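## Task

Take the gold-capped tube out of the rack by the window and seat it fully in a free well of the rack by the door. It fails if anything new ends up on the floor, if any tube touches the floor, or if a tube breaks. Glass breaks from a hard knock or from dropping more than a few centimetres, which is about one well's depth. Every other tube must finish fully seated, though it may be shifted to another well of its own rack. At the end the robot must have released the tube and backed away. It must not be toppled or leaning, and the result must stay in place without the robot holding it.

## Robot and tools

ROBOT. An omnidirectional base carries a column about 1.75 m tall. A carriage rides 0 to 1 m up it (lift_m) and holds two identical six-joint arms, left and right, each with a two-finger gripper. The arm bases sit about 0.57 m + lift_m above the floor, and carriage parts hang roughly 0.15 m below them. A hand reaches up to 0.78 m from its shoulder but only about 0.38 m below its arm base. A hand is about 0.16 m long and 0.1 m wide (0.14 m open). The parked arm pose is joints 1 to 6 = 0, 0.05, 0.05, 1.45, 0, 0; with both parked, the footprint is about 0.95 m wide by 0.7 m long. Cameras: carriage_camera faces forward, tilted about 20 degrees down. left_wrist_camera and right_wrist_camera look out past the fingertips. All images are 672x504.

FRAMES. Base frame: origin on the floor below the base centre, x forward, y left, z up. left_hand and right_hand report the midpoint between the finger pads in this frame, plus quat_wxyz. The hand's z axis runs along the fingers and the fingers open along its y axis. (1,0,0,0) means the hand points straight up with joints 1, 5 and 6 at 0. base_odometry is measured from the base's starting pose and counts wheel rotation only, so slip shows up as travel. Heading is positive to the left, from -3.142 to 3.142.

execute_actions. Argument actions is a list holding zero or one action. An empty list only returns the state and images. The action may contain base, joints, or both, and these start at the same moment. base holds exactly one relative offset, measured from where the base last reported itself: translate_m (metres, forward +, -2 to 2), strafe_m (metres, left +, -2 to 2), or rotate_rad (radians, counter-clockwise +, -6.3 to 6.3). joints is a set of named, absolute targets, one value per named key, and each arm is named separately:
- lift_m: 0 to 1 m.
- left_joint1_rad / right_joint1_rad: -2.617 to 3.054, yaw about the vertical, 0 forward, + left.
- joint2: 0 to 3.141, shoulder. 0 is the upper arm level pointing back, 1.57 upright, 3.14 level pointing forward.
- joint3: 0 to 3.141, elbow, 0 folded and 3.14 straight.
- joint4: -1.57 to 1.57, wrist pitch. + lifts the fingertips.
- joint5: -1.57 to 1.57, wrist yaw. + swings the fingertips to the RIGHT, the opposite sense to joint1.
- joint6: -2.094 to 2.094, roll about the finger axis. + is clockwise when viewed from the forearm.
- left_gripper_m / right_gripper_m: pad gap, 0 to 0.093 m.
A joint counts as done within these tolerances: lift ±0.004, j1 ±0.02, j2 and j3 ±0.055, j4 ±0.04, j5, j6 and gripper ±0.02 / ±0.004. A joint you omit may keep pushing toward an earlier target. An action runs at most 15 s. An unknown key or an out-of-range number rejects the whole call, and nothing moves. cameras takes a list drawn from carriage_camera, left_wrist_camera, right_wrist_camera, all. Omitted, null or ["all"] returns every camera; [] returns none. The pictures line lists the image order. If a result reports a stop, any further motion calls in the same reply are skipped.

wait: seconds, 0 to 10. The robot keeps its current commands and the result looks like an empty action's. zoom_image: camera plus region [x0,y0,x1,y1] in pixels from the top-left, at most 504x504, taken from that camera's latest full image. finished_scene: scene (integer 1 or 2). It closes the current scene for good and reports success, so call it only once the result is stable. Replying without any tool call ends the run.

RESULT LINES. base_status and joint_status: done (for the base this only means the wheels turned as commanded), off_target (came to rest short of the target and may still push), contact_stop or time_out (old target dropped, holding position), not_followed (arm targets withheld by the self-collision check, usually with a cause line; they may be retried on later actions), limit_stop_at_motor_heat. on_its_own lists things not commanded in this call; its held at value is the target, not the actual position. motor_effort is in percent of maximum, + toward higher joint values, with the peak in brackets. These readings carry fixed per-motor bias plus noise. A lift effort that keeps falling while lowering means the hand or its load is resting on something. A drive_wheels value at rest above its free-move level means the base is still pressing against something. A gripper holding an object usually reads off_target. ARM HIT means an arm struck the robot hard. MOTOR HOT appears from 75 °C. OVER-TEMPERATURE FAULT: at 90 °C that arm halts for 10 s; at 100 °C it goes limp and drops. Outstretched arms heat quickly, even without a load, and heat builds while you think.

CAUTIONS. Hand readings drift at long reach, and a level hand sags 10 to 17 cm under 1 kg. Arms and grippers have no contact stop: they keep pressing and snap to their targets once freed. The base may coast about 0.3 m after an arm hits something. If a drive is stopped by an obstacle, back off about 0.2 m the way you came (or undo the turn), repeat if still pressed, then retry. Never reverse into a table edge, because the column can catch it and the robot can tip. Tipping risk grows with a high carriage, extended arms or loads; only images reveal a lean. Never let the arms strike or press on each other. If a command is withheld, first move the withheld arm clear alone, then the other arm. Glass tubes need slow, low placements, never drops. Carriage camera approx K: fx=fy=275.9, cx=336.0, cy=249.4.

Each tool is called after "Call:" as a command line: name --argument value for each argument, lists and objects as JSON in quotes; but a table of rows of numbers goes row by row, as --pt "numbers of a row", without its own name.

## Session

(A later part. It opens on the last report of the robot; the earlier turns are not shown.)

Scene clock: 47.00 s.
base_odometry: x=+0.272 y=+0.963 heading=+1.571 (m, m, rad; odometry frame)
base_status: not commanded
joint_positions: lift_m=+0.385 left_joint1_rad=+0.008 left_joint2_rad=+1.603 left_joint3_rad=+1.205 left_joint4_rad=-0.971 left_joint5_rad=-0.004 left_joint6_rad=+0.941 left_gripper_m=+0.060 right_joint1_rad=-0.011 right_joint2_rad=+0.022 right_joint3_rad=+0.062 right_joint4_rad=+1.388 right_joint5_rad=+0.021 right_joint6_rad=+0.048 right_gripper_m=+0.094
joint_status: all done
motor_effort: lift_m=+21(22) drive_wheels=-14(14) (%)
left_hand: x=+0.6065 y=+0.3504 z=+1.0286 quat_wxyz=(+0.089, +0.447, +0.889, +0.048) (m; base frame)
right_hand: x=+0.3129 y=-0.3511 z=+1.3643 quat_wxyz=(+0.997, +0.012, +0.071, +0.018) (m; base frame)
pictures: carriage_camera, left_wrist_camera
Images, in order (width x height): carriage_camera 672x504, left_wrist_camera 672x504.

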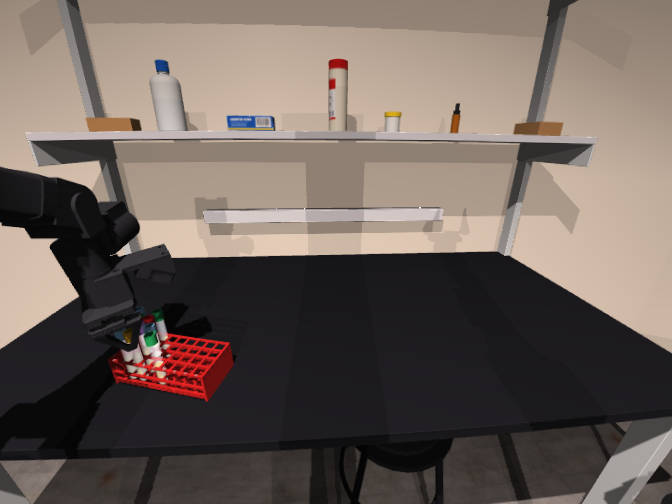

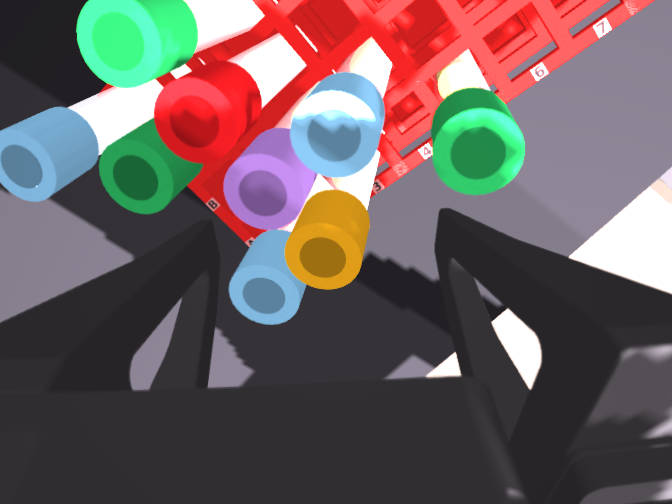

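Call:
execute_actions --actions '[{"joints":{"left_gripper_m":0.008}}]' --cameras '["left_wrist_camera"]'

Call:
execute_actions --actions '[{"joints":{"lift_m":0.41}}]' --cameras '["carriage_camera","left_wrist_camera"]'

Scene clock: 47.83 s.
base_odometry: x=+0.272 y=+0.963 heading=+1.571 (m, m, rad; odometry frame)
base_status: not commanded
joint_positions: lift_m=+0.385 left_joint1_rad=+0.003 left_joint2_rad=+1.601 left_joint3_rad=+1.205 left_joint4_rad=-0.973 left_joint5_rad=+0.009 left_joint6_rad=+0.952 left_gripper_m=+0.017 right_joint1_rad=-0.011 right_joint2_rad=+0.022 right_joint3_rad=+0.062 right_joint4_rad=+1.387 right_joint5_rad=+0.021 right_joint6_rad=+0.048 right_gripper_m=+0.094
joint_status: left_gripper_m off_target (ended at +0.017, target +0.008)
motor_effort: lift_m=+21(21) drive_wheels=-14(14) (%)
left_hand: x=+0.6060 y=+0.3467 z=+1.0291 quat_wxyz=(+0.091, +0.455, +0.885, +0.042) (m; base frame)
right_hand: x=+0.3130 y=-0.3511 z=+1.3643 quat_wxyz=(+0.997, +0.012, +0.071, +0.018) (m; base frame)
pictures: left_wrist_camera
Images, in order (width x height): left_wrist_camera 672x504.

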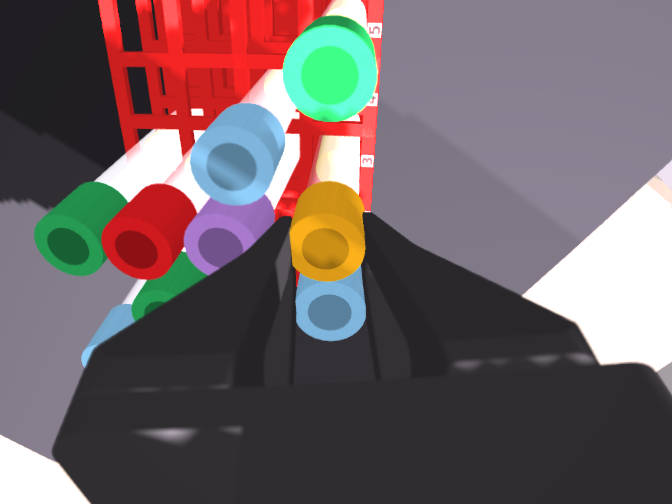

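Scene clock: 48.43 s.
base_odometry: x=+0.272 y=+0.963 heading=+1.571 (m, m, rad; odometry frame)
base_status: not commanded
joint_positions: lift_m=+0.410 left_joint1_rad=+0.003 left_joint2_rad=+1.603 left_joint3_rad=+1.203 left_joint4_rad=-0.976 left_joint5_rad=+0.007 left_joint6_rad=+0.952 left_gripper_m=+0.017 right_joint1_rad=-0.011 right_joint2_rad=+0.022 right_joint3_rad=+0.062 right_joint4_rad=+1.387 right_joint5_rad=+0.021 right_joint6_rad=+0.048 right_gripper_m=+0.094
joint_status: all done
motor_effort: lift_m=+23(28) drive_wheels=-14(14) (%)
left_hand: x=+0.6048 y=+0.3470 z=+1.0526 quat_wxyz=(+0.088, +0.455, +0.885, +0.042) (m; base frame)
right_hand: x=+0.3130 y=-0.3511 z=+1.3891 quat_wxyz=(+0.997, +0.012, +0.071, +0.018) (m; base frame)
pictures: carriage_camera, left_wrist_camera
Images, in order (width x height): carriage_camera 672x504, left_wrist_camera 672x504.

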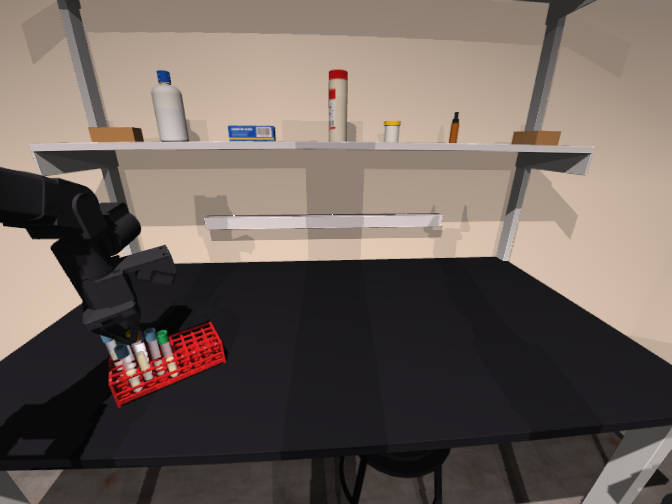

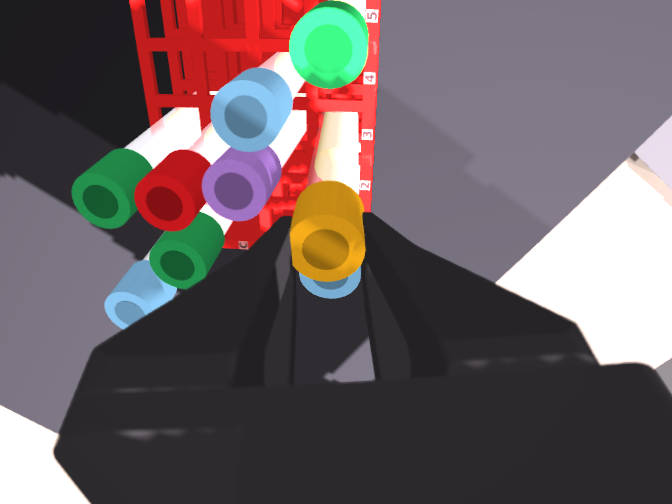

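Call:
execute_actions --actions '[{"joints":{"lift_m":0.56}}]' --cameras '["carriage_camera","left_wrist_camera"]'

Call:
execute_actions --actions '[{"base":{"translate_m":-0.6}}]' --cameras '[]'

Call:
execute_actions --actions '[{"base":{"rotate_rad":3.14}}]' --cameras '["carriage_camera","left_wrist_camera"]'

Scene clock: 49.80 s.
base_odometry: x=+0.272 y=+0.963 heading=+1.571 (m, m, rad; odometry frame)
base_status: not commanded
joint_positions: lift_m=+0.560 left_joint1_rad=+0.003 left_joint2_rad=+1.603 left_joint3_rad=+1.203 left_joint4_rad=-0.970 left_joint5_rad=+0.006 left_joint6_rad=+0.952 left_gripper_m=+0.017 right_joint1_rad=-0.011 right_joint2_rad=+0.022 right_joint3_rad=+0.062 right_joint4_rad=+1.387 right_joint5_rad=+0.020 right_joint6_rad=+0.048 right_gripper_m=+0.094
joint_status: all done
motor_effort: lift_m=+23(28) drive_wheels=-14(14) (%)
left_hand: x=+0.6061 y=+0.3471 z=+1.2028 quat_wxyz=(+0.090, +0.455, +0.885, +0.043) (m; base frame)
right_hand: x=+0.3130 y=-0.3510 z=+1.5391 quat_wxyz=(+0.997, +0.012, +0.071, +0.018) (m; base frame)
pictures: carriage_camera, left_wrist_camera
Images, in order (width x height): carriage_camera 672x504, left_wrist_camera 672x504.

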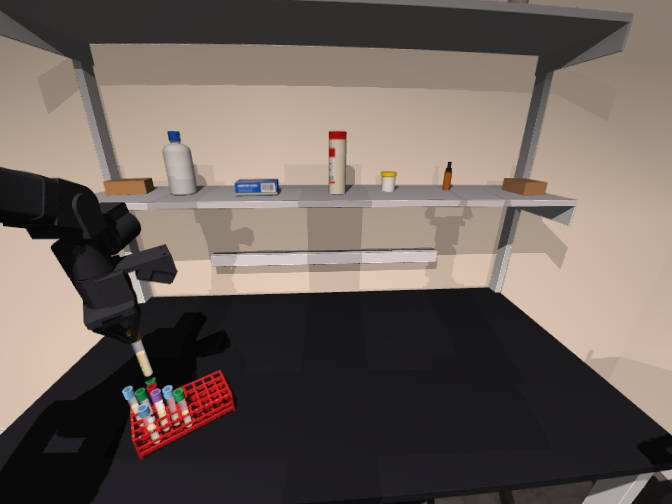

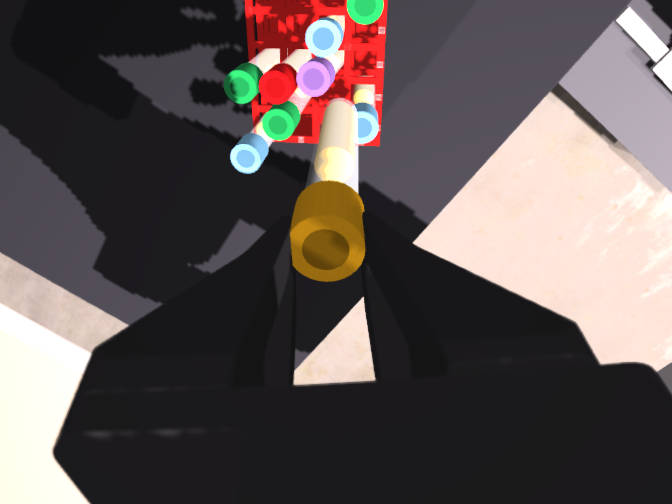

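Scene clock: 53.17 s.
base_odometry: x=+0.272 y=+0.363 heading=+1.571 (m, m, rad; odometry frame)
base_status: done
joint_positions: lift_m=+0.560 left_joint1_rad=+0.003 left_joint2_rad=+1.603 left_joint3_rad=+1.203 left_joint4_rad=-0.967 left_joint5_rad=+0.006 left_joint6_rad=+0.952 left_gripper_m=+0.017 right_joint1_rad=-0.011 right_joint2_rad=+0.022 right_joint3_rad=+0.062 right_joint4_rad=+1.389 right_joint5_rad=+0.020 right_joint6_rad=+0.048 right_gripper_m=+0.094
joint_status: not commanded
motor_effort: lift_m=+23(23) drive_wheels=-2(25) (%)
left_hand: x=+0.6068 y=+0.3472 z=+1.2030 quat_wxyz=(+0.091, +0.455, +0.885, +0.044) (m; base frame)
right_hand: x=+0.3126 y=-0.3510 z=+1.5392 quat_wxyz=(+0.997, +0.012, +0.070, +0.018) (m; base frame)
pictures: none
No camera images: the call's "cameras" was empty. Leave "cameras" out to get every camera's image.

Scene clock: 57.43 s.
base_odometry: x=+0.272 y=+0.363 heading=-1.573 (m, m, rad; odometry frame)
base_status: done
joint_positions: lift_m=+0.560 left_joint1_rad=+0.007 left_joint2_rad=+1.603 left_joint3_rad=+1.203 left_joint4_rad=-0.961 left_joint5_rad=+0.000 left_joint6_rad=+0.952 left_gripper_m=+0.017 right_joint1_rad=-0.011 right_joint2_rad=+0.022 right_joint3_rad=+0.062 right_joint4_rad=+1.382 right_joint5_rad=+0.020 right_joint6_rad=+0.048 right_gripper_m=+0.094
joint_status: not commanded
motor_effort: lift_m=+23(23) drive_wheels=+11(23) (%)
left_hand: x=+0.6082 y=+0.3494 z=+1.2033 quat_wxyz=(+0.093, +0.453, +0.886, +0.048) (m; base frame)
right_hand: x=+0.3143 y=-0.3510 z=+1.5389 quat_wxyz=(+0.997, +0.012, +0.074, +0.018) (m; base frame)
pictures: carriage_camera, left_wrist_camera
Images, in order (width x height): carriage_camera 672x504, left_wrist_camera 672x504.

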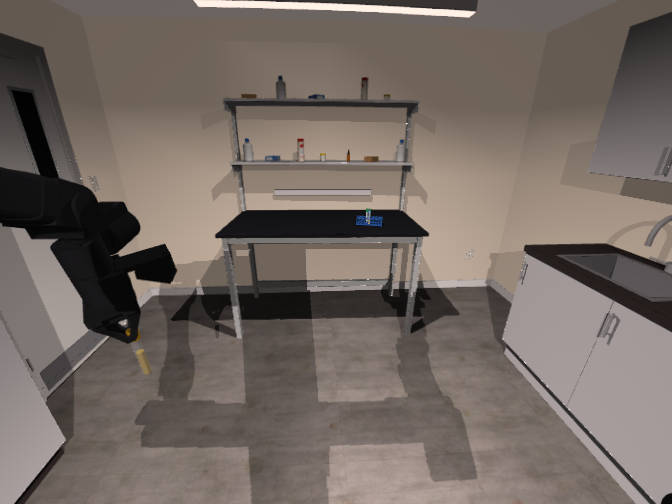

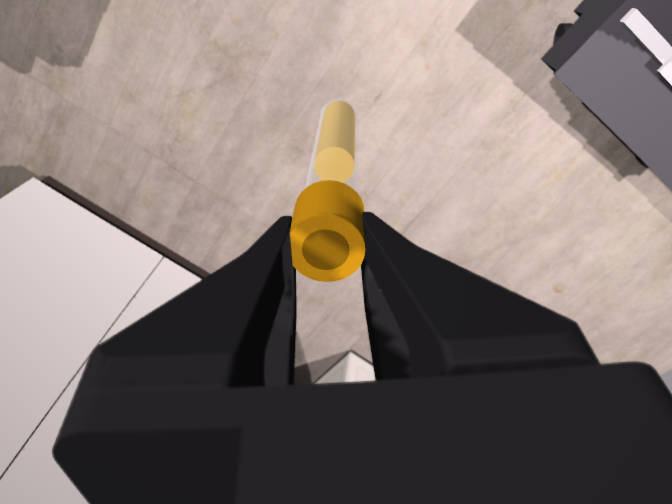

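Call:
execute_actions --actions '[{"base":{"strafe_m":-0.62}}]' --cameras '[]'

Call:
execute_actions --actions '[{"base":{"translate_m":1.3}}]' --cameras '["carriage_camera","left_wrist_camera"]'

Scene clock: 61.17 s.
base_odometry: x=-0.348 y=+0.363 heading=-1.571 (m, m, rad; odometry frame)
base_status: done
joint_positions: lift_m=+0.560 left_joint1_rad=+0.004 left_joint2_rad=+1.603 left_joint3_rad=+1.203 left_joint4_rad=-0.962 left_joint5_rad=+0.000 left_joint6_rad=+0.952 left_gripper_m=+0.017 right_joint1_rad=-0.011 right_joint2_rad=+0.022 right_joint3_rad=+0.062 right_joint4_rad=+1.384 right_joint5_rad=+0.020 right_joint6_rad=+0.048 right_gripper_m=+0.094
joint_status: not commanded
motor_effort: lift_m=+23(23) drive_wheels=-14(27) (%)
left_hand: x=+0.6081 y=+0.3484 z=+1.2033 quat_wxyz=(+0.093, +0.454, +0.885, +0.048) (m; base frame)
right_hand: x=+0.3138 y=-0.3510 z=+1.5390 quat_wxyz=(+0.997, +0.012, +0.073, +0.018) (m; base frame)
pictures: none
No camera images: the call's "cameras" was empty. Leave "cameras" out to get every camera's image.

Scene clock: 66.07 s.
base_odometry: x=-0.351 y=-0.937 heading=-1.572 (m, m, rad; odometry frame)
base_status: done
joint_positions: lift_m=+0.560 left_joint1_rad=+0.004 left_joint2_rad=+1.603 left_joint3_rad=+1.203 left_joint4_rad=-0.968 left_joint5_rad=+0.000 left_joint6_rad=+0.952 left_gripper_m=+0.017 right_joint1_rad=-0.011 right_joint2_rad=+0.022 right_joint3_rad=+0.062 right_joint4_rad=+1.388 right_joint5_rad=+0.020 right_joint6_rad=+0.048 right_gripper_m=+0.094
joint_status: not commanded
motor_effort: lift_m=+23(23) drive_wheels=-9(20) (%)
left_hand: x=+0.6067 y=+0.3486 z=+1.2030 quat_wxyz=(+0.090, +0.454, +0.885, +0.047) (m; base frame)
right_hand: x=+0.3128 y=-0.3510 z=+1.5392 quat_wxyz=(+0.997, +0.012, +0.071, +0.018) (m; base frame)
pictures: carriage_camera, left_wrist_camera
Images, in order (width x height): carriage_camera 672x504, left_wrist_camera 672x504.

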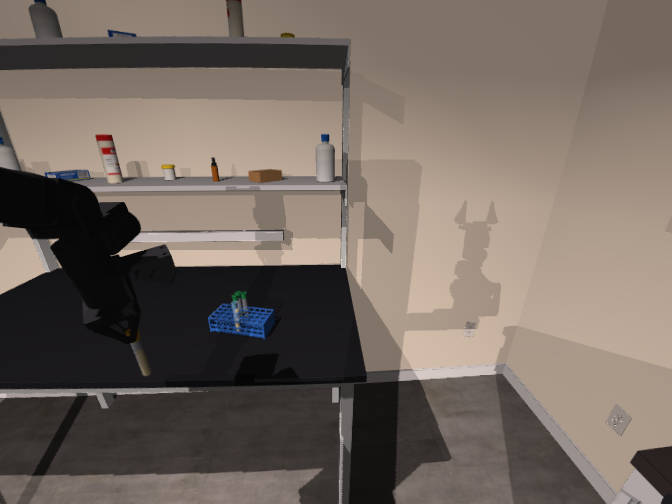

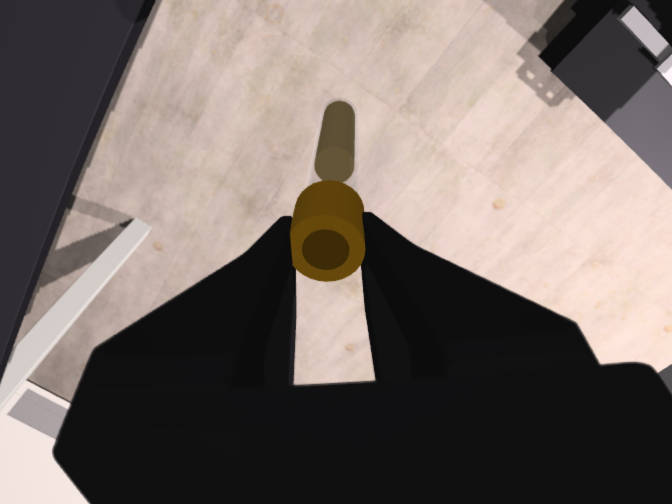

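Call:
execute_actions --actions '[{"base":{"translate_m":0.36}}]' --cameras '["carriage_camera","left_wrist_camera"]'

Call:
zoom_image --camera "carriage_camera" --region '[80,310,280,460]'

Scene clock: 69.00 s.
base_odometry: x=-0.353 y=-1.297 heading=-1.573 (m, m, rad; odometry frame)
base_status: done
joint_positions: lift_m=+0.560 left_joint1_rad=+0.004 left_joint2_rad=+1.603 left_joint3_rad=+1.203 left_joint4_rad=-0.968 left_joint5_rad=+0.000 left_joint6_rad=+0.952 left_gripper_m=+0.017 right_joint1_rad=-0.011 right_joint2_rad=+0.022 right_joint3_rad=+0.062 right_joint4_rad=+1.387 right_joint5_rad=+0.020 right_joint6_rad=+0.048 right_gripper_m=+0.094
joint_status: not commanded
motor_effort: lift_m=+23(23) drive_wheels=-8(18) (%)
left_hand: x=+0.6066 y=+0.3485 z=+1.2030 quat_wxyz=(+0.090, +0.454, +0.885, +0.047) (m; base frame)
right_hand: x=+0.3132 y=-0.3510 z=+1.5391 quat_wxyz=(+0.997, +0.012, +0.071, +0.018) (m; base frame)
pictures: carriage_camera, left_wrist_camera
Images, in order (width x height): carriage_camera 672x504, left_wrist_camera 672x504.

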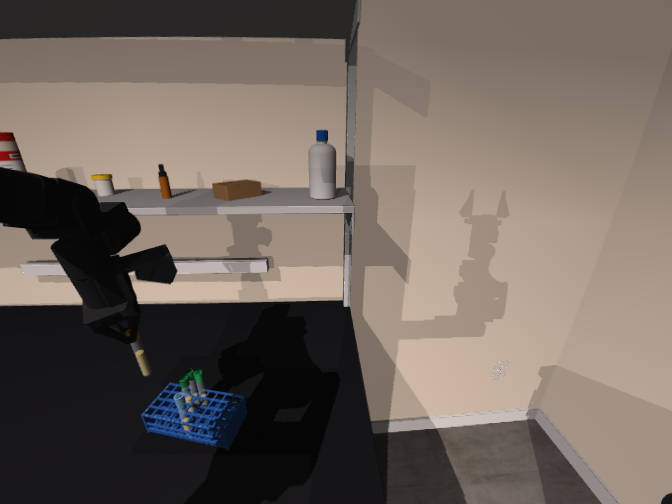

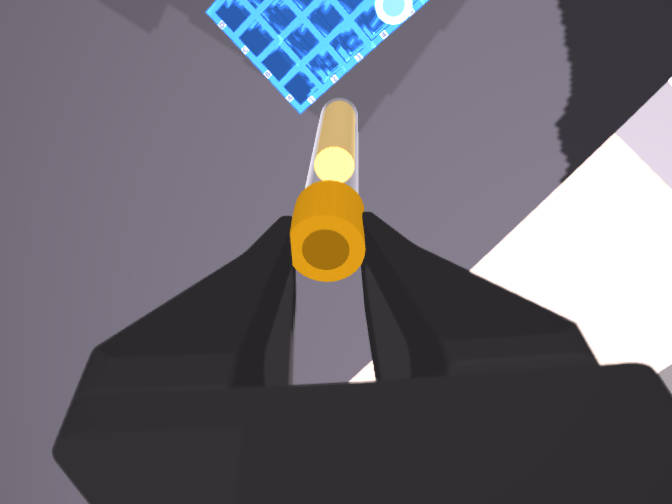

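Region (80, 310, 280, 460) of carriage_camera's 672x504 image, scaled by 2.520, with more detail than that image has; it fills the top 378 rows of this view, and the rest is white.

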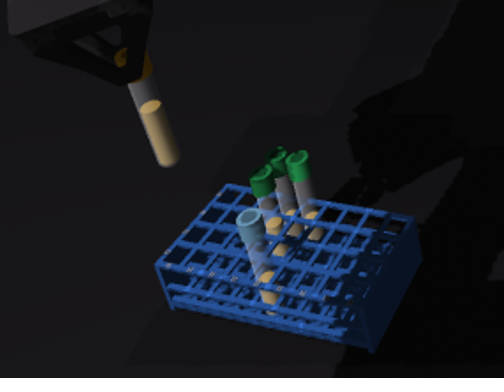

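Call:
execute_actions --actions '[{"base":{"translate_m":0.045}}]' --cameras '["left_wrist_camera"]'

Call:
execute_actions --actions '[{"joints":{"lift_m":0.5}}]' --cameras '["carriage_camera","left_wrist_camera"]'

Call:
zoom_image --camera "carriage_camera" --region '[80,310,280,460]'

Scene clock: 70.83 s.
base_odometry: x=-0.353 y=-1.342 heading=-1.575 (m, m, rad; odometry frame)
base_status: done
joint_positions: lift_m=+0.560 left_joint1_rad=+0.004 left_joint2_rad=+1.603 left_joint3_rad=+1.203 left_joint4_rad=-0.968 left_joint5_rad=+0.000 left_joint6_rad=+0.952 left_gripper_m=+0.017 right_joint1_rad=-0.011 right_joint2_rad=+0.022 right_joint3_rad=+0.062 right_joint4_rad=+1.387 right_joint5_rad=+0.020 right_joint6_rad=+0.048 right_gripper_m=+0.094
joint_status: not commanded
motor_effort: lift_m=+23(23) drive_wheels=-8(16) (%)
left_hand: x=+0.6066 y=+0.3485 z=+1.2030 quat_wxyz=(+0.090, +0.454, +0.885, +0.047) (m; base frame)
right_hand: x=+0.3132 y=-0.3510 z=+1.5391 quat_wxyz=(+0.997, +0.012, +0.071, +0.018) (m; base frame)
pictures: left_wrist_camera
Images, in order (width x height): left_wrist_camera 672x504.

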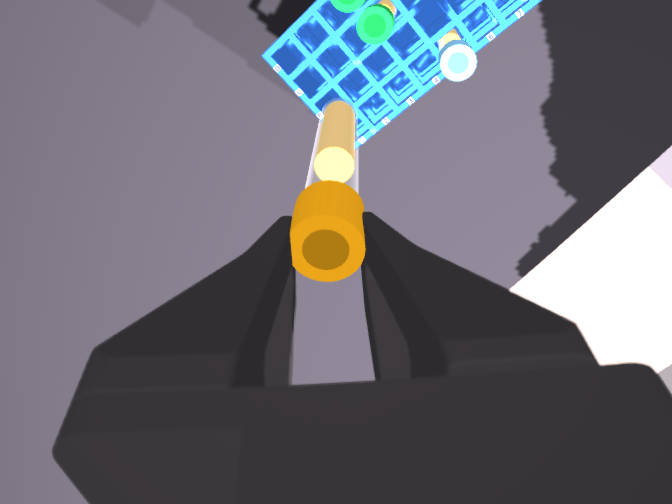

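Scene clock: 71.60 s.
base_odometry: x=-0.353 y=-1.342 heading=-1.575 (m, m, rad; odometry frame)
base_status: not commanded
joint_positions: lift_m=+0.500 left_joint1_rad=+0.004 left_joint2_rad=+1.603 left_joint3_rad=+1.203 left_joint4_rad=-0.969 left_joint5_rad=+0.000 left_joint6_rad=+0.952 left_gripper_m=+0.017 right_joint1_rad=-0.011 right_joint2_rad=+0.022 right_joint3_rad=+0.062 right_joint4_rad=+1.387 right_joint5_rad=+0.021 right_joint6_rad=+0.048 right_gripper_m=+0.094
joint_status: all done
motor_effort: lift_m=+21(21) drive_wheels=-8(8) (%)
left_hand: x=+0.6065 y=+0.3485 z=+1.1431 quat_wxyz=(+0.090, +0.454, +0.885, +0.046) (m; base frame)
right_hand: x=+0.3130 y=-0.3511 z=+1.4793 quat_wxyz=(+0.997, +0.012, +0.071, +0.018) (m; base frame)
pictures: carriage_camera, left_wrist_camera
Images, in order (width x height): carriage_camera 672x504, left_wrist_camera 672x504.

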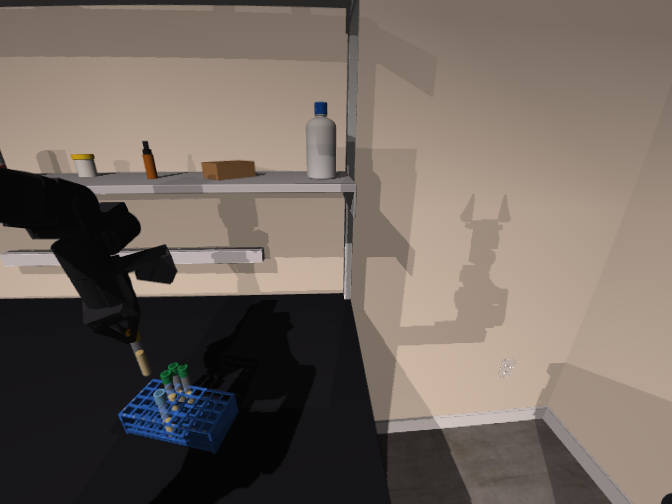

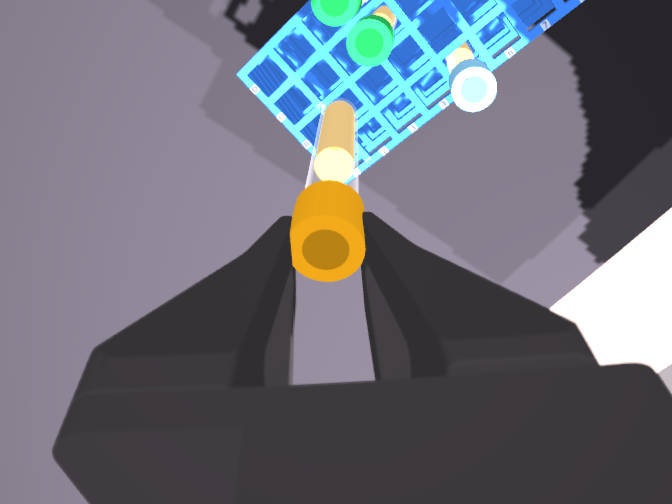

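Region (80, 310, 280, 460) of carriage_camera's 672x504 image, scaled by 2.520, with more detail than that image has; it fills the top 378 rows of this view, and the rest is white.

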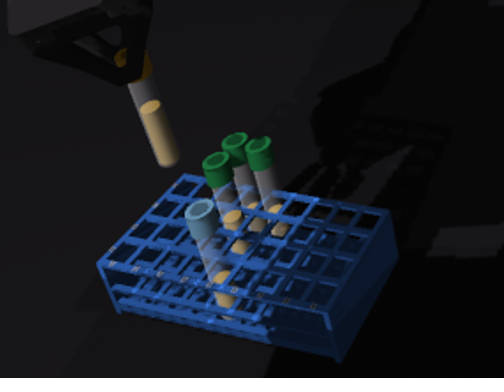

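Call:
execute_actions --actions '[{"joints":{"lift_m":0.465}}]' --cameras '["carriage_camera","left_wrist_camera"]'

Call:
zoom_image --camera "carriage_camera" --region '[80,310,280,460]'

Call:
zoom_image --camera "left_wrist_camera" --region '[220,20,460,200]'

Scene clock: 72.50 s.
base_odometry: x=-0.353 y=-1.342 heading=-1.575 (m, m, rad; odometry frame)
base_status: not commanded
joint_positions: lift_m=+0.465 left_joint1_rad=+0.004 left_joint2_rad=+1.604 left_joint3_rad=+1.203 left_joint4_rad=-0.969 left_joint5_rad=+0.000 left_joint6_rad=+0.952 left_gripper_m=+0.017 right_joint1_rad=-0.011 right_joint2_rad=+0.022 right_joint3_rad=+0.062 right_joint4_rad=+1.388 right_joint5_rad=+0.021 right_joint6_rad=+0.048 right_gripper_m=+0.094
joint_status: all done
motor_effort: lift_m=+21(22) drive_wheels=-8(8) (%)
left_hand: x=+0.6065 y=+0.3485 z=+1.1078 quat_wxyz=(+0.089, +0.454, +0.885, +0.046) (m; base frame)
right_hand: x=+0.3129 y=-0.3511 z=+1.4444 quat_wxyz=(+0.997, +0.012, +0.071, +0.018) (m; base frame)
pictures: carriage_camera, left_wrist_camera
Images, in order (width x height): carriage_camera 672x504, left_wrist_camera 672x504.

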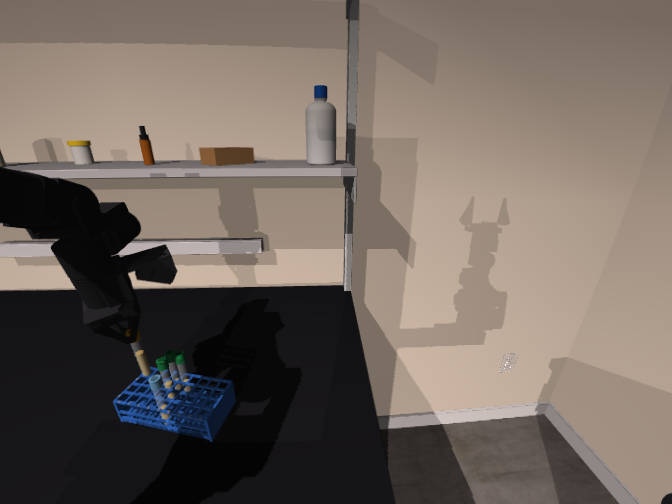

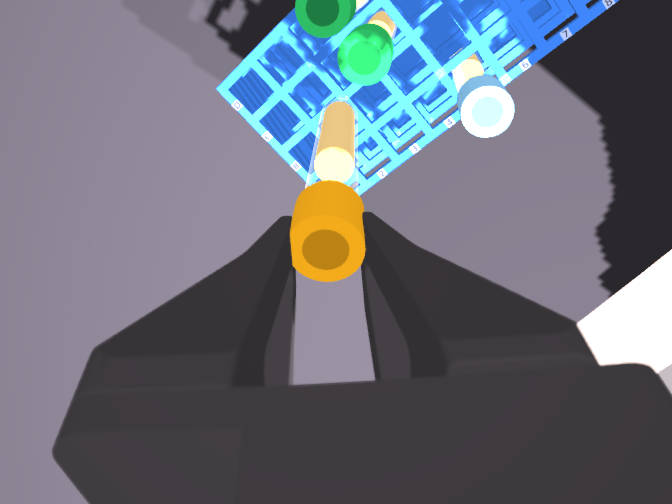

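Region (80, 310, 280, 460) of carriage_camera's 672x504 image, scaled by 2.520, with more detail than that image has; it fills the top 378 rows of this view, and the rest is white.

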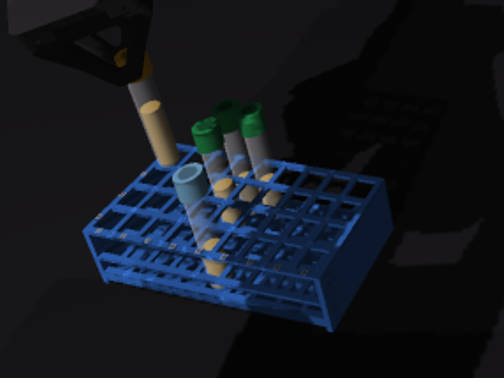

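Region (220, 20, 460, 200) of left_wrist_camera's 672x504 image, scaled by 2.100, with more detail than that image has; it fills the top 378 rows of this view, and the rest is white.

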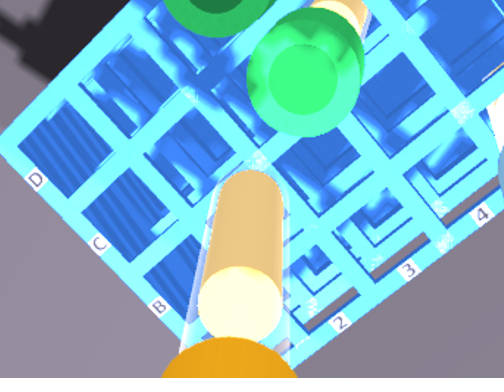

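Call:
execute_actions --actions '[{"base":{"strafe_m":0.013}}]' --cameras '[]'

Call:
execute_actions --actions '[{"base":{"translate_m":-0.009},"joints":{"lift_m":0.45}}]' --cameras '["carriage_camera","left_wrist_camera"]'

Call:
zoom_image --camera "carriage_camera" --region '[80,310,280,460]'

Call:
zoom_image --camera "left_wrist_camera" --region '[220,20,460,200]'

Scene clock: 73.70 s.
base_odometry: x=-0.340 y=-1.342 heading=-1.575 (m, m, rad; odometry frame)
base_status: done
joint_positions: lift_m=+0.465 left_joint1_rad=+0.002 left_joint2_rad=+1.604 left_joint3_rad=+1.203 left_joint4_rad=-0.968 left_joint5_rad=+0.000 left_joint6_rad=+0.952 left_gripper_m=+0.017 right_joint1_rad=-0.011 right_joint2_rad=+0.022 right_joint3_rad=+0.062 right_joint4_rad=+1.388 right_joint5_rad=+0.021 right_joint6_rad=+0.048 right_gripper_m=+0.094
joint_status: not commanded
motor_effort: lift_m=+21(21) drive_wheels=+8(11) (%)
left_hand: x=+0.6066 y=+0.3479 z=+1.1078 quat_wxyz=(+0.089, +0.455, +0.885, +0.046) (m; base frame)
right_hand: x=+0.3129 y=-0.3511 z=+1.4444 quat_wxyz=(+0.997, +0.012, +0.071, +0.018) (m; base frame)
pictures: none
No camera images: the call's "cameras" was empty. Leave "cameras" out to get every camera's image.

Scene clock: 74.50 s.
base_odometry: x=-0.341 y=-1.333 heading=-1.576 (m, m, rad; odometry frame)
base_status: done
joint_positions: lift_m=+0.450 left_joint1_rad=+0.002 left_joint2_rad=+1.604 left_joint3_rad=+1.203 left_joint4_rad=-0.967 left_joint5_rad=+0.000 left_joint6_rad=+0.952 left_gripper_m=+0.017 right_joint1_rad=-0.011 right_joint2_rad=+0.022 right_joint3_rad=+0.062 right_joint4_rad=+1.389 right_joint5_rad=+0.020 right_joint6_rad=+0.048 right_gripper_m=+0.094
joint_status: all done
motor_effort: lift_m=+21(22) drive_wheels=+7(17) (%)
left_hand: x=+0.6070 y=+0.3479 z=+1.0930 quat_wxyz=(+0.090, +0.455, +0.885, +0.047) (m; base frame)
right_hand: x=+0.3127 y=-0.3510 z=+1.4294 quat_wxyz=(+0.997, +0.012, +0.071, +0.018) (m; base frame)
pictures: carriage_camera, left_wrist_camera
Images, in order (width x height): carriage_camera 672x504, left_wrist_camera 672x504.

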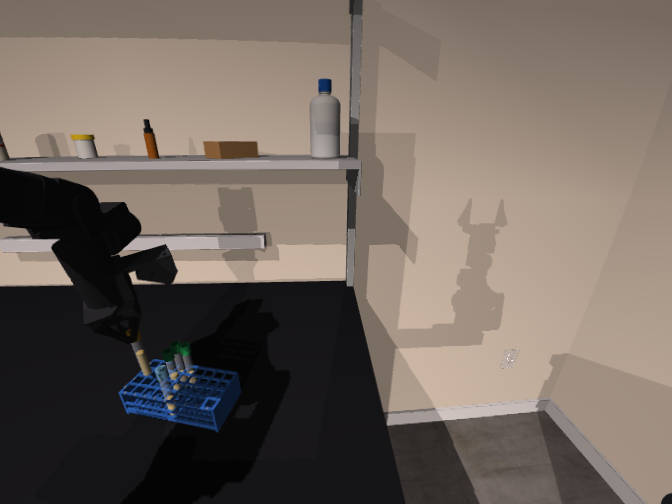

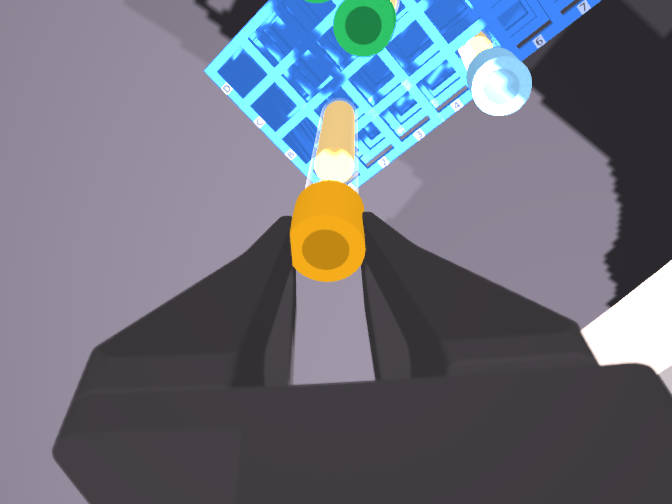

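Region (80, 310, 280, 460) of carriage_camera's 672x504 image, scaled by 2.520, with more detail than that image has; it fills the top 378 rows of this view, and the rest is white.

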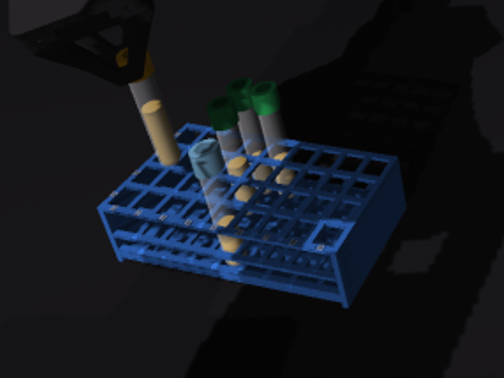

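Region (220, 20, 460, 200) of left_wrist_camera's 672x504 image, scaled by 2.100, with more detail than that image has; it fills the top 378 rows of this view, and the rest is white.

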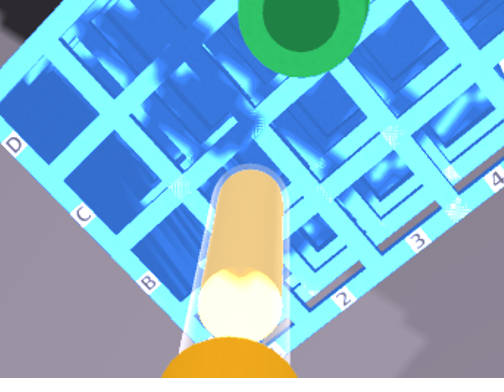

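Call:
execute_actions --actions '[{"joints":{"lift_m":0.432}}]' --cameras '["carriage_camera","left_wrist_camera"]'

Call:
zoom_image --camera "carriage_camera" --region '[80,310,280,460]'

Call:
zoom_image --camera "left_wrist_camera" --region '[220,20,460,200]'

Scene clock: 75.70 s.
base_odometry: x=-0.341 y=-1.333 heading=-1.576 (m, m, rad; odometry frame)
base_status: not commanded
joint_positions: lift_m=+0.432 left_joint1_rad=+0.002 left_joint2_rad=+1.604 left_joint3_rad=+1.203 left_joint4_rad=-0.966 left_joint5_rad=-0.004 left_joint6_rad=+0.952 left_gripper_m=+0.017 right_joint1_rad=-0.011 right_joint2_rad=+0.022 right_joint3_rad=+0.062 right_joint4_rad=+1.388 right_joint5_rad=+0.020 right_joint6_rad=+0.048 right_gripper_m=+0.094
joint_status: all done
motor_effort: lift_m=+21(22) drive_wheels=+6(7) (%)
left_hand: x=+0.6071 y=+0.3485 z=+1.0749 quat_wxyz=(+0.089, +0.455, +0.885, +0.048) (m; base frame)
right_hand: x=+0.3129 y=-0.3510 z=+1.4113 quat_wxyz=(+0.997, +0.012, +0.071, +0.018) (m; base frame)
pictures: carriage_camera, left_wrist_camera
Images, in order (width x height): carriage_camera 672x504, left_wrist_camera 672x504.

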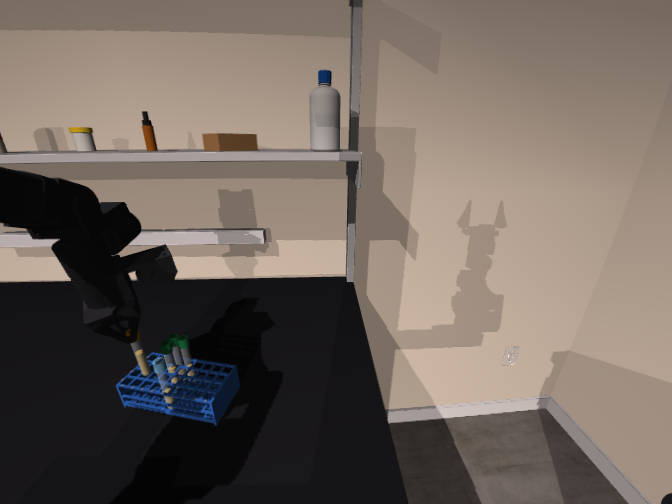

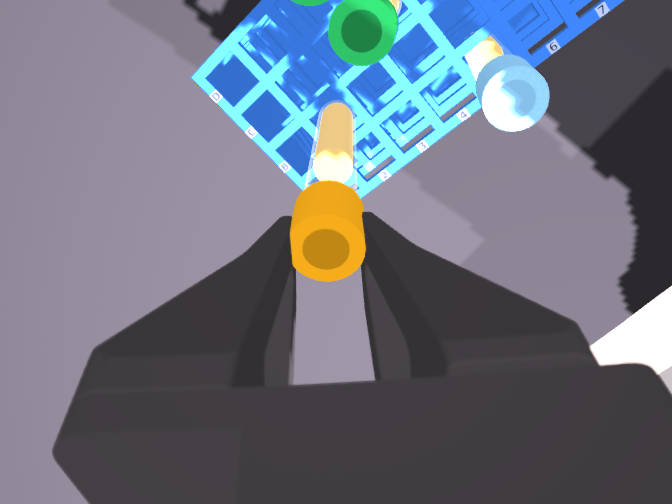

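Region (80, 310, 280, 460) of carriage_camera's 672x504 image, scaled by 2.520, with more detail than that image has; it fills the top 378 rows of this view, and the rest is white.

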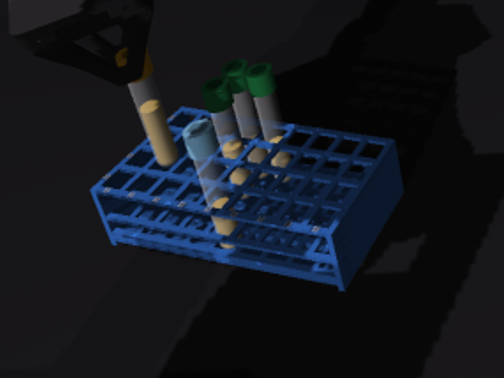

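Region (220, 20, 460, 200) of left_wrist_camera's 672x504 image, scaled by 2.100, with more detail than that image has; it fills the top 378 rows of this view, and the rest is white.

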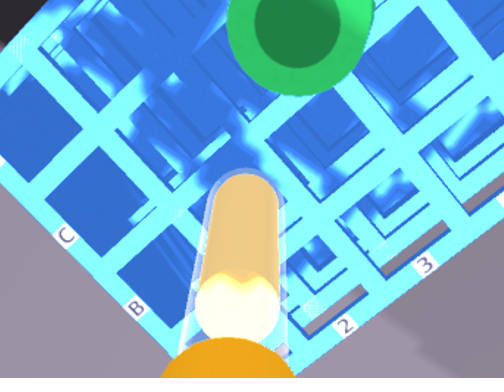

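Call:
execute_actions --actions '[{"joints":{"lift_m":0.412}}]' --cameras '["carriage_camera","left_wrist_camera"]'

Call:
zoom_image --camera "carriage_camera" --region '[80,310,280,460]'

Scene clock: 76.73 s.
base_odometry: x=-0.341 y=-1.333 heading=-1.576 (m, m, rad; odometry frame)
base_status: not commanded
joint_positions: lift_m=+0.412 left_joint1_rad=+0.002 left_joint2_rad=+1.605 left_joint3_rad=+1.203 left_joint4_rad=-0.965 left_joint5_rad=-0.007 left_joint6_rad=+0.952 left_gripper_m=+0.017 right_joint1_rad=-0.011 right_joint2_rad=+0.022 right_joint3_rad=+0.062 right_joint4_rad=+1.388 right_joint5_rad=+0.020 right_joint6_rad=+0.048 right_gripper_m=+0.094
joint_status: all done
motor_effort: lift_m=+21(22) drive_wheels=+6(7) (%)
left_hand: x=+0.6072 y=+0.3491 z=+1.0548 quat_wxyz=(+0.089, +0.455, +0.885, +0.050) (m; base frame)
right_hand: x=+0.3129 y=-0.3510 z=+1.3913 quat_wxyz=(+0.997, +0.012, +0.071, +0.018) (m; base frame)
pictures: carriage_camera, left_wrist_camera
Images, in order (width x height): carriage_camera 672x504, left_wrist_camera 672x504.

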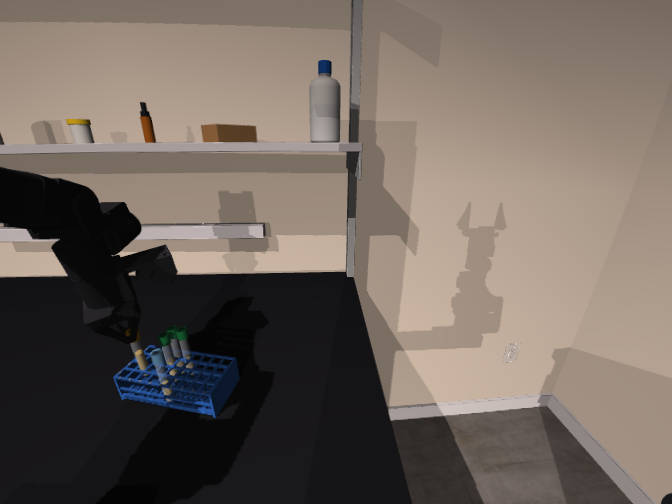

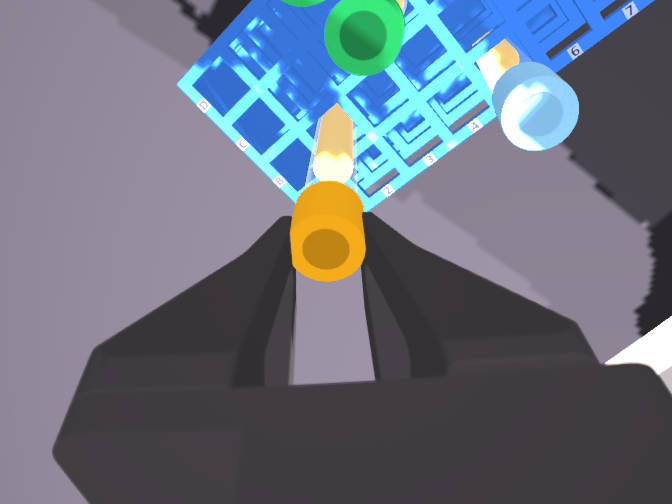

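Region (80, 310, 280, 460) of carriage_camera's 672x504 image, scaled by 2.520, with more detail than that image has; it fills the top 378 rows of this view, and the rest is white.

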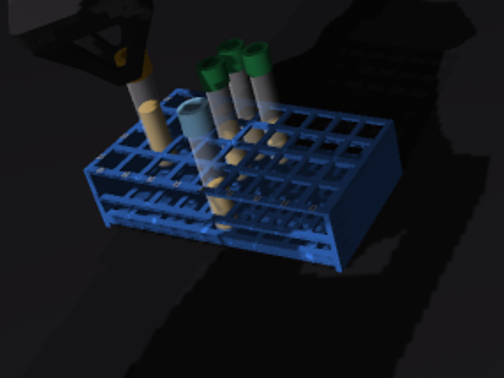

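Inside. Lower to just above seat, release.

Call:
execute_actions --actions '[{"joints":{"lift_m":0.39}}]' --cameras '["left_wrist_camera"]'

Call:
execute_actions --actions '[{"joints":{"left_gripper_m":0.034}}]' --cameras '[]'

Call:
execute_actions --actions '[{"joints":{"lift_m":0.52}}]' --cameras '["carriage_camera"]'

Call:
zoom_image --camera "carriage_camera" --region '[80,340,280,490]'

Scene clock: 77.50 s.
base_odometry: x=-0.341 y=-1.333 heading=-1.576 (m, m, rad; odometry frame)
base_status: not commanded
joint_positions: lift_m=+0.390 left_joint1_rad=+0.003 left_joint2_rad=+1.587 left_joint3_rad=+1.205 left_joint4_rad=-0.966 left_joint5_rad=-0.012 left_joint6_rad=+0.952 left_gripper_m=+0.017 right_joint1_rad=-0.011 right_joint2_rad=+0.022 right_joint3_rad=+0.062 right_joint4_rad=+1.387 right_joint5_rad=+0.021 right_joint6_rad=+0.048 right_gripper_m=+0.094
joint_status: all done
motor_effort: lift_m=+20(20) drive_wheels=+6(6) (%)
left_hand: x=+0.6078 y=+0.3501 z=+1.0389 quat_wxyz=(+0.096, +0.454, +0.884, +0.056) (m; base frame)
right_hand: x=+0.3131 y=-0.3511 z=+1.3694 quat_wxyz=(+0.997, +0.012, +0.071, +0.018) (m; base frame)
pictures: left_wrist_camera
Images, in order (width x height): left_wrist_camera 672x504.

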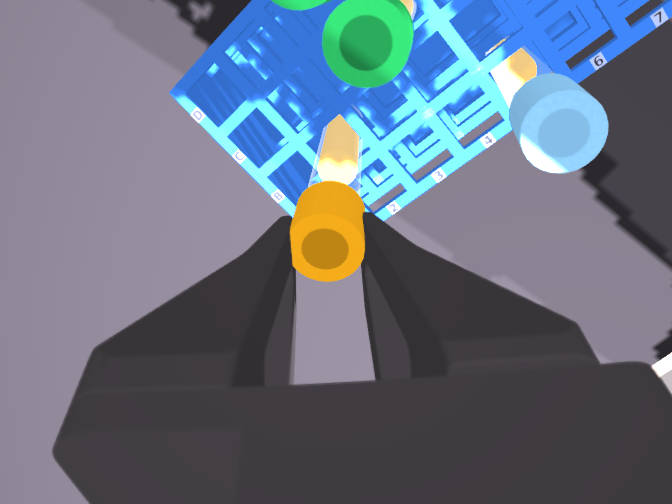

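Scene clock: 78.00 s.
base_odometry: x=-0.341 y=-1.333 heading=-1.576 (m, m, rad; odometry frame)
base_status: not commanded
joint_positions: lift_m=+0.390 left_joint1_rad=+0.003 left_joint2_rad=+1.590 left_joint3_rad=+1.205 left_joint4_rad=-0.965 left_joint5_rad=-0.012 left_joint6_rad=+0.952 left_gripper_m=+0.034 right_joint1_rad=-0.011 right_joint2_rad=+0.022 right_joint3_rad=+0.062 right_joint4_rad=+1.387 right_joint5_rad=+0.021 right_joint6_rad=+0.048 right_gripper_m=+0.094
joint_status: all done
motor_effort: lift_m=+20(20) drive_wheels=+6(6) (%)
left_hand: x=+0.6079 y=+0.3501 z=+1.0379 quat_wxyz=(+0.095, +0.454, +0.884, +0.055) (m; base frame)
right_hand: x=+0.3131 y=-0.3511 z=+1.3694 quat_wxyz=(+0.997, +0.012, +0.071, +0.018) (m; base frame)
pictures: none
No camera images: the call's "cameras" was empty. Leave "cameras" out to get every camera's image.

Scene clock: 79.07 s.
base_odometry: x=-0.341 y=-1.333 heading=-1.576 (m, m, rad; odometry frame)
base_status: not commanded
joint_positions: lift_m=+0.520 left_joint1_rad=+0.003 left_joint2_rad=+1.596 left_joint3_rad=+1.205 left_joint4_rad=-0.966 left_joint5_rad=-0.010 left_joint6_rad=+0.952 left_gripper_m=+0.034 right_joint1_rad=-0.011 right_joint2_rad=+0.022 right_joint3_rad=+0.062 right_joint4_rad=+1.387 right_joint5_rad=+0.020 right_joint6_rad=+0.048 right_gripper_m=+0.094
joint_status: all done
motor_effort: lift_m=+23(28) drive_wheels=+6(6) (%)
left_hand: x=+0.6077 y=+0.3499 z=+1.1657 quat_wxyz=(+0.092, +0.454, +0.885, +0.054) (m; base frame)
right_hand: x=+0.3131 y=-0.3510 z=+1.4991 quat_wxyz=(+0.997, +0.012, +0.071, +0.018) (m; base frame)
pictures: carriage_camera
Images, in order (width x height): carriage_camera 672x504.

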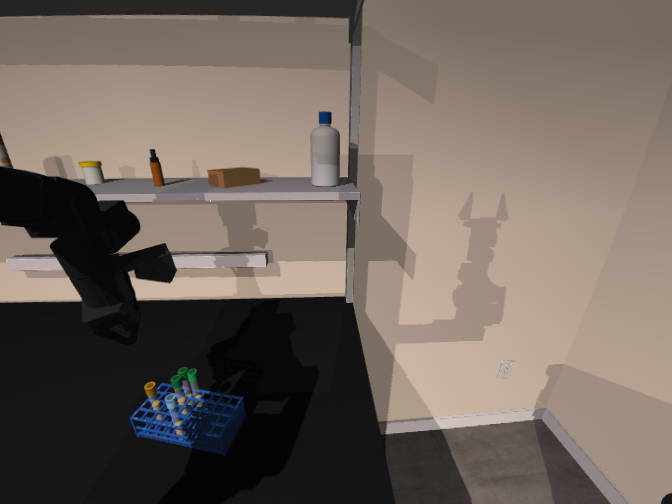

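Region (80, 340, 280, 490) of carriage_camera's 672x504 image, scaled by 2.520, with more detail than that image has; it fills the top 378 rows of this view, and the rest is white.

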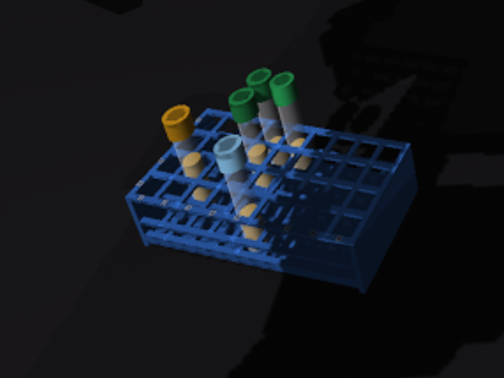

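It bottomed out; looks seated.

Call:
finished_scene --scene 1

The scene is finished: the task was done.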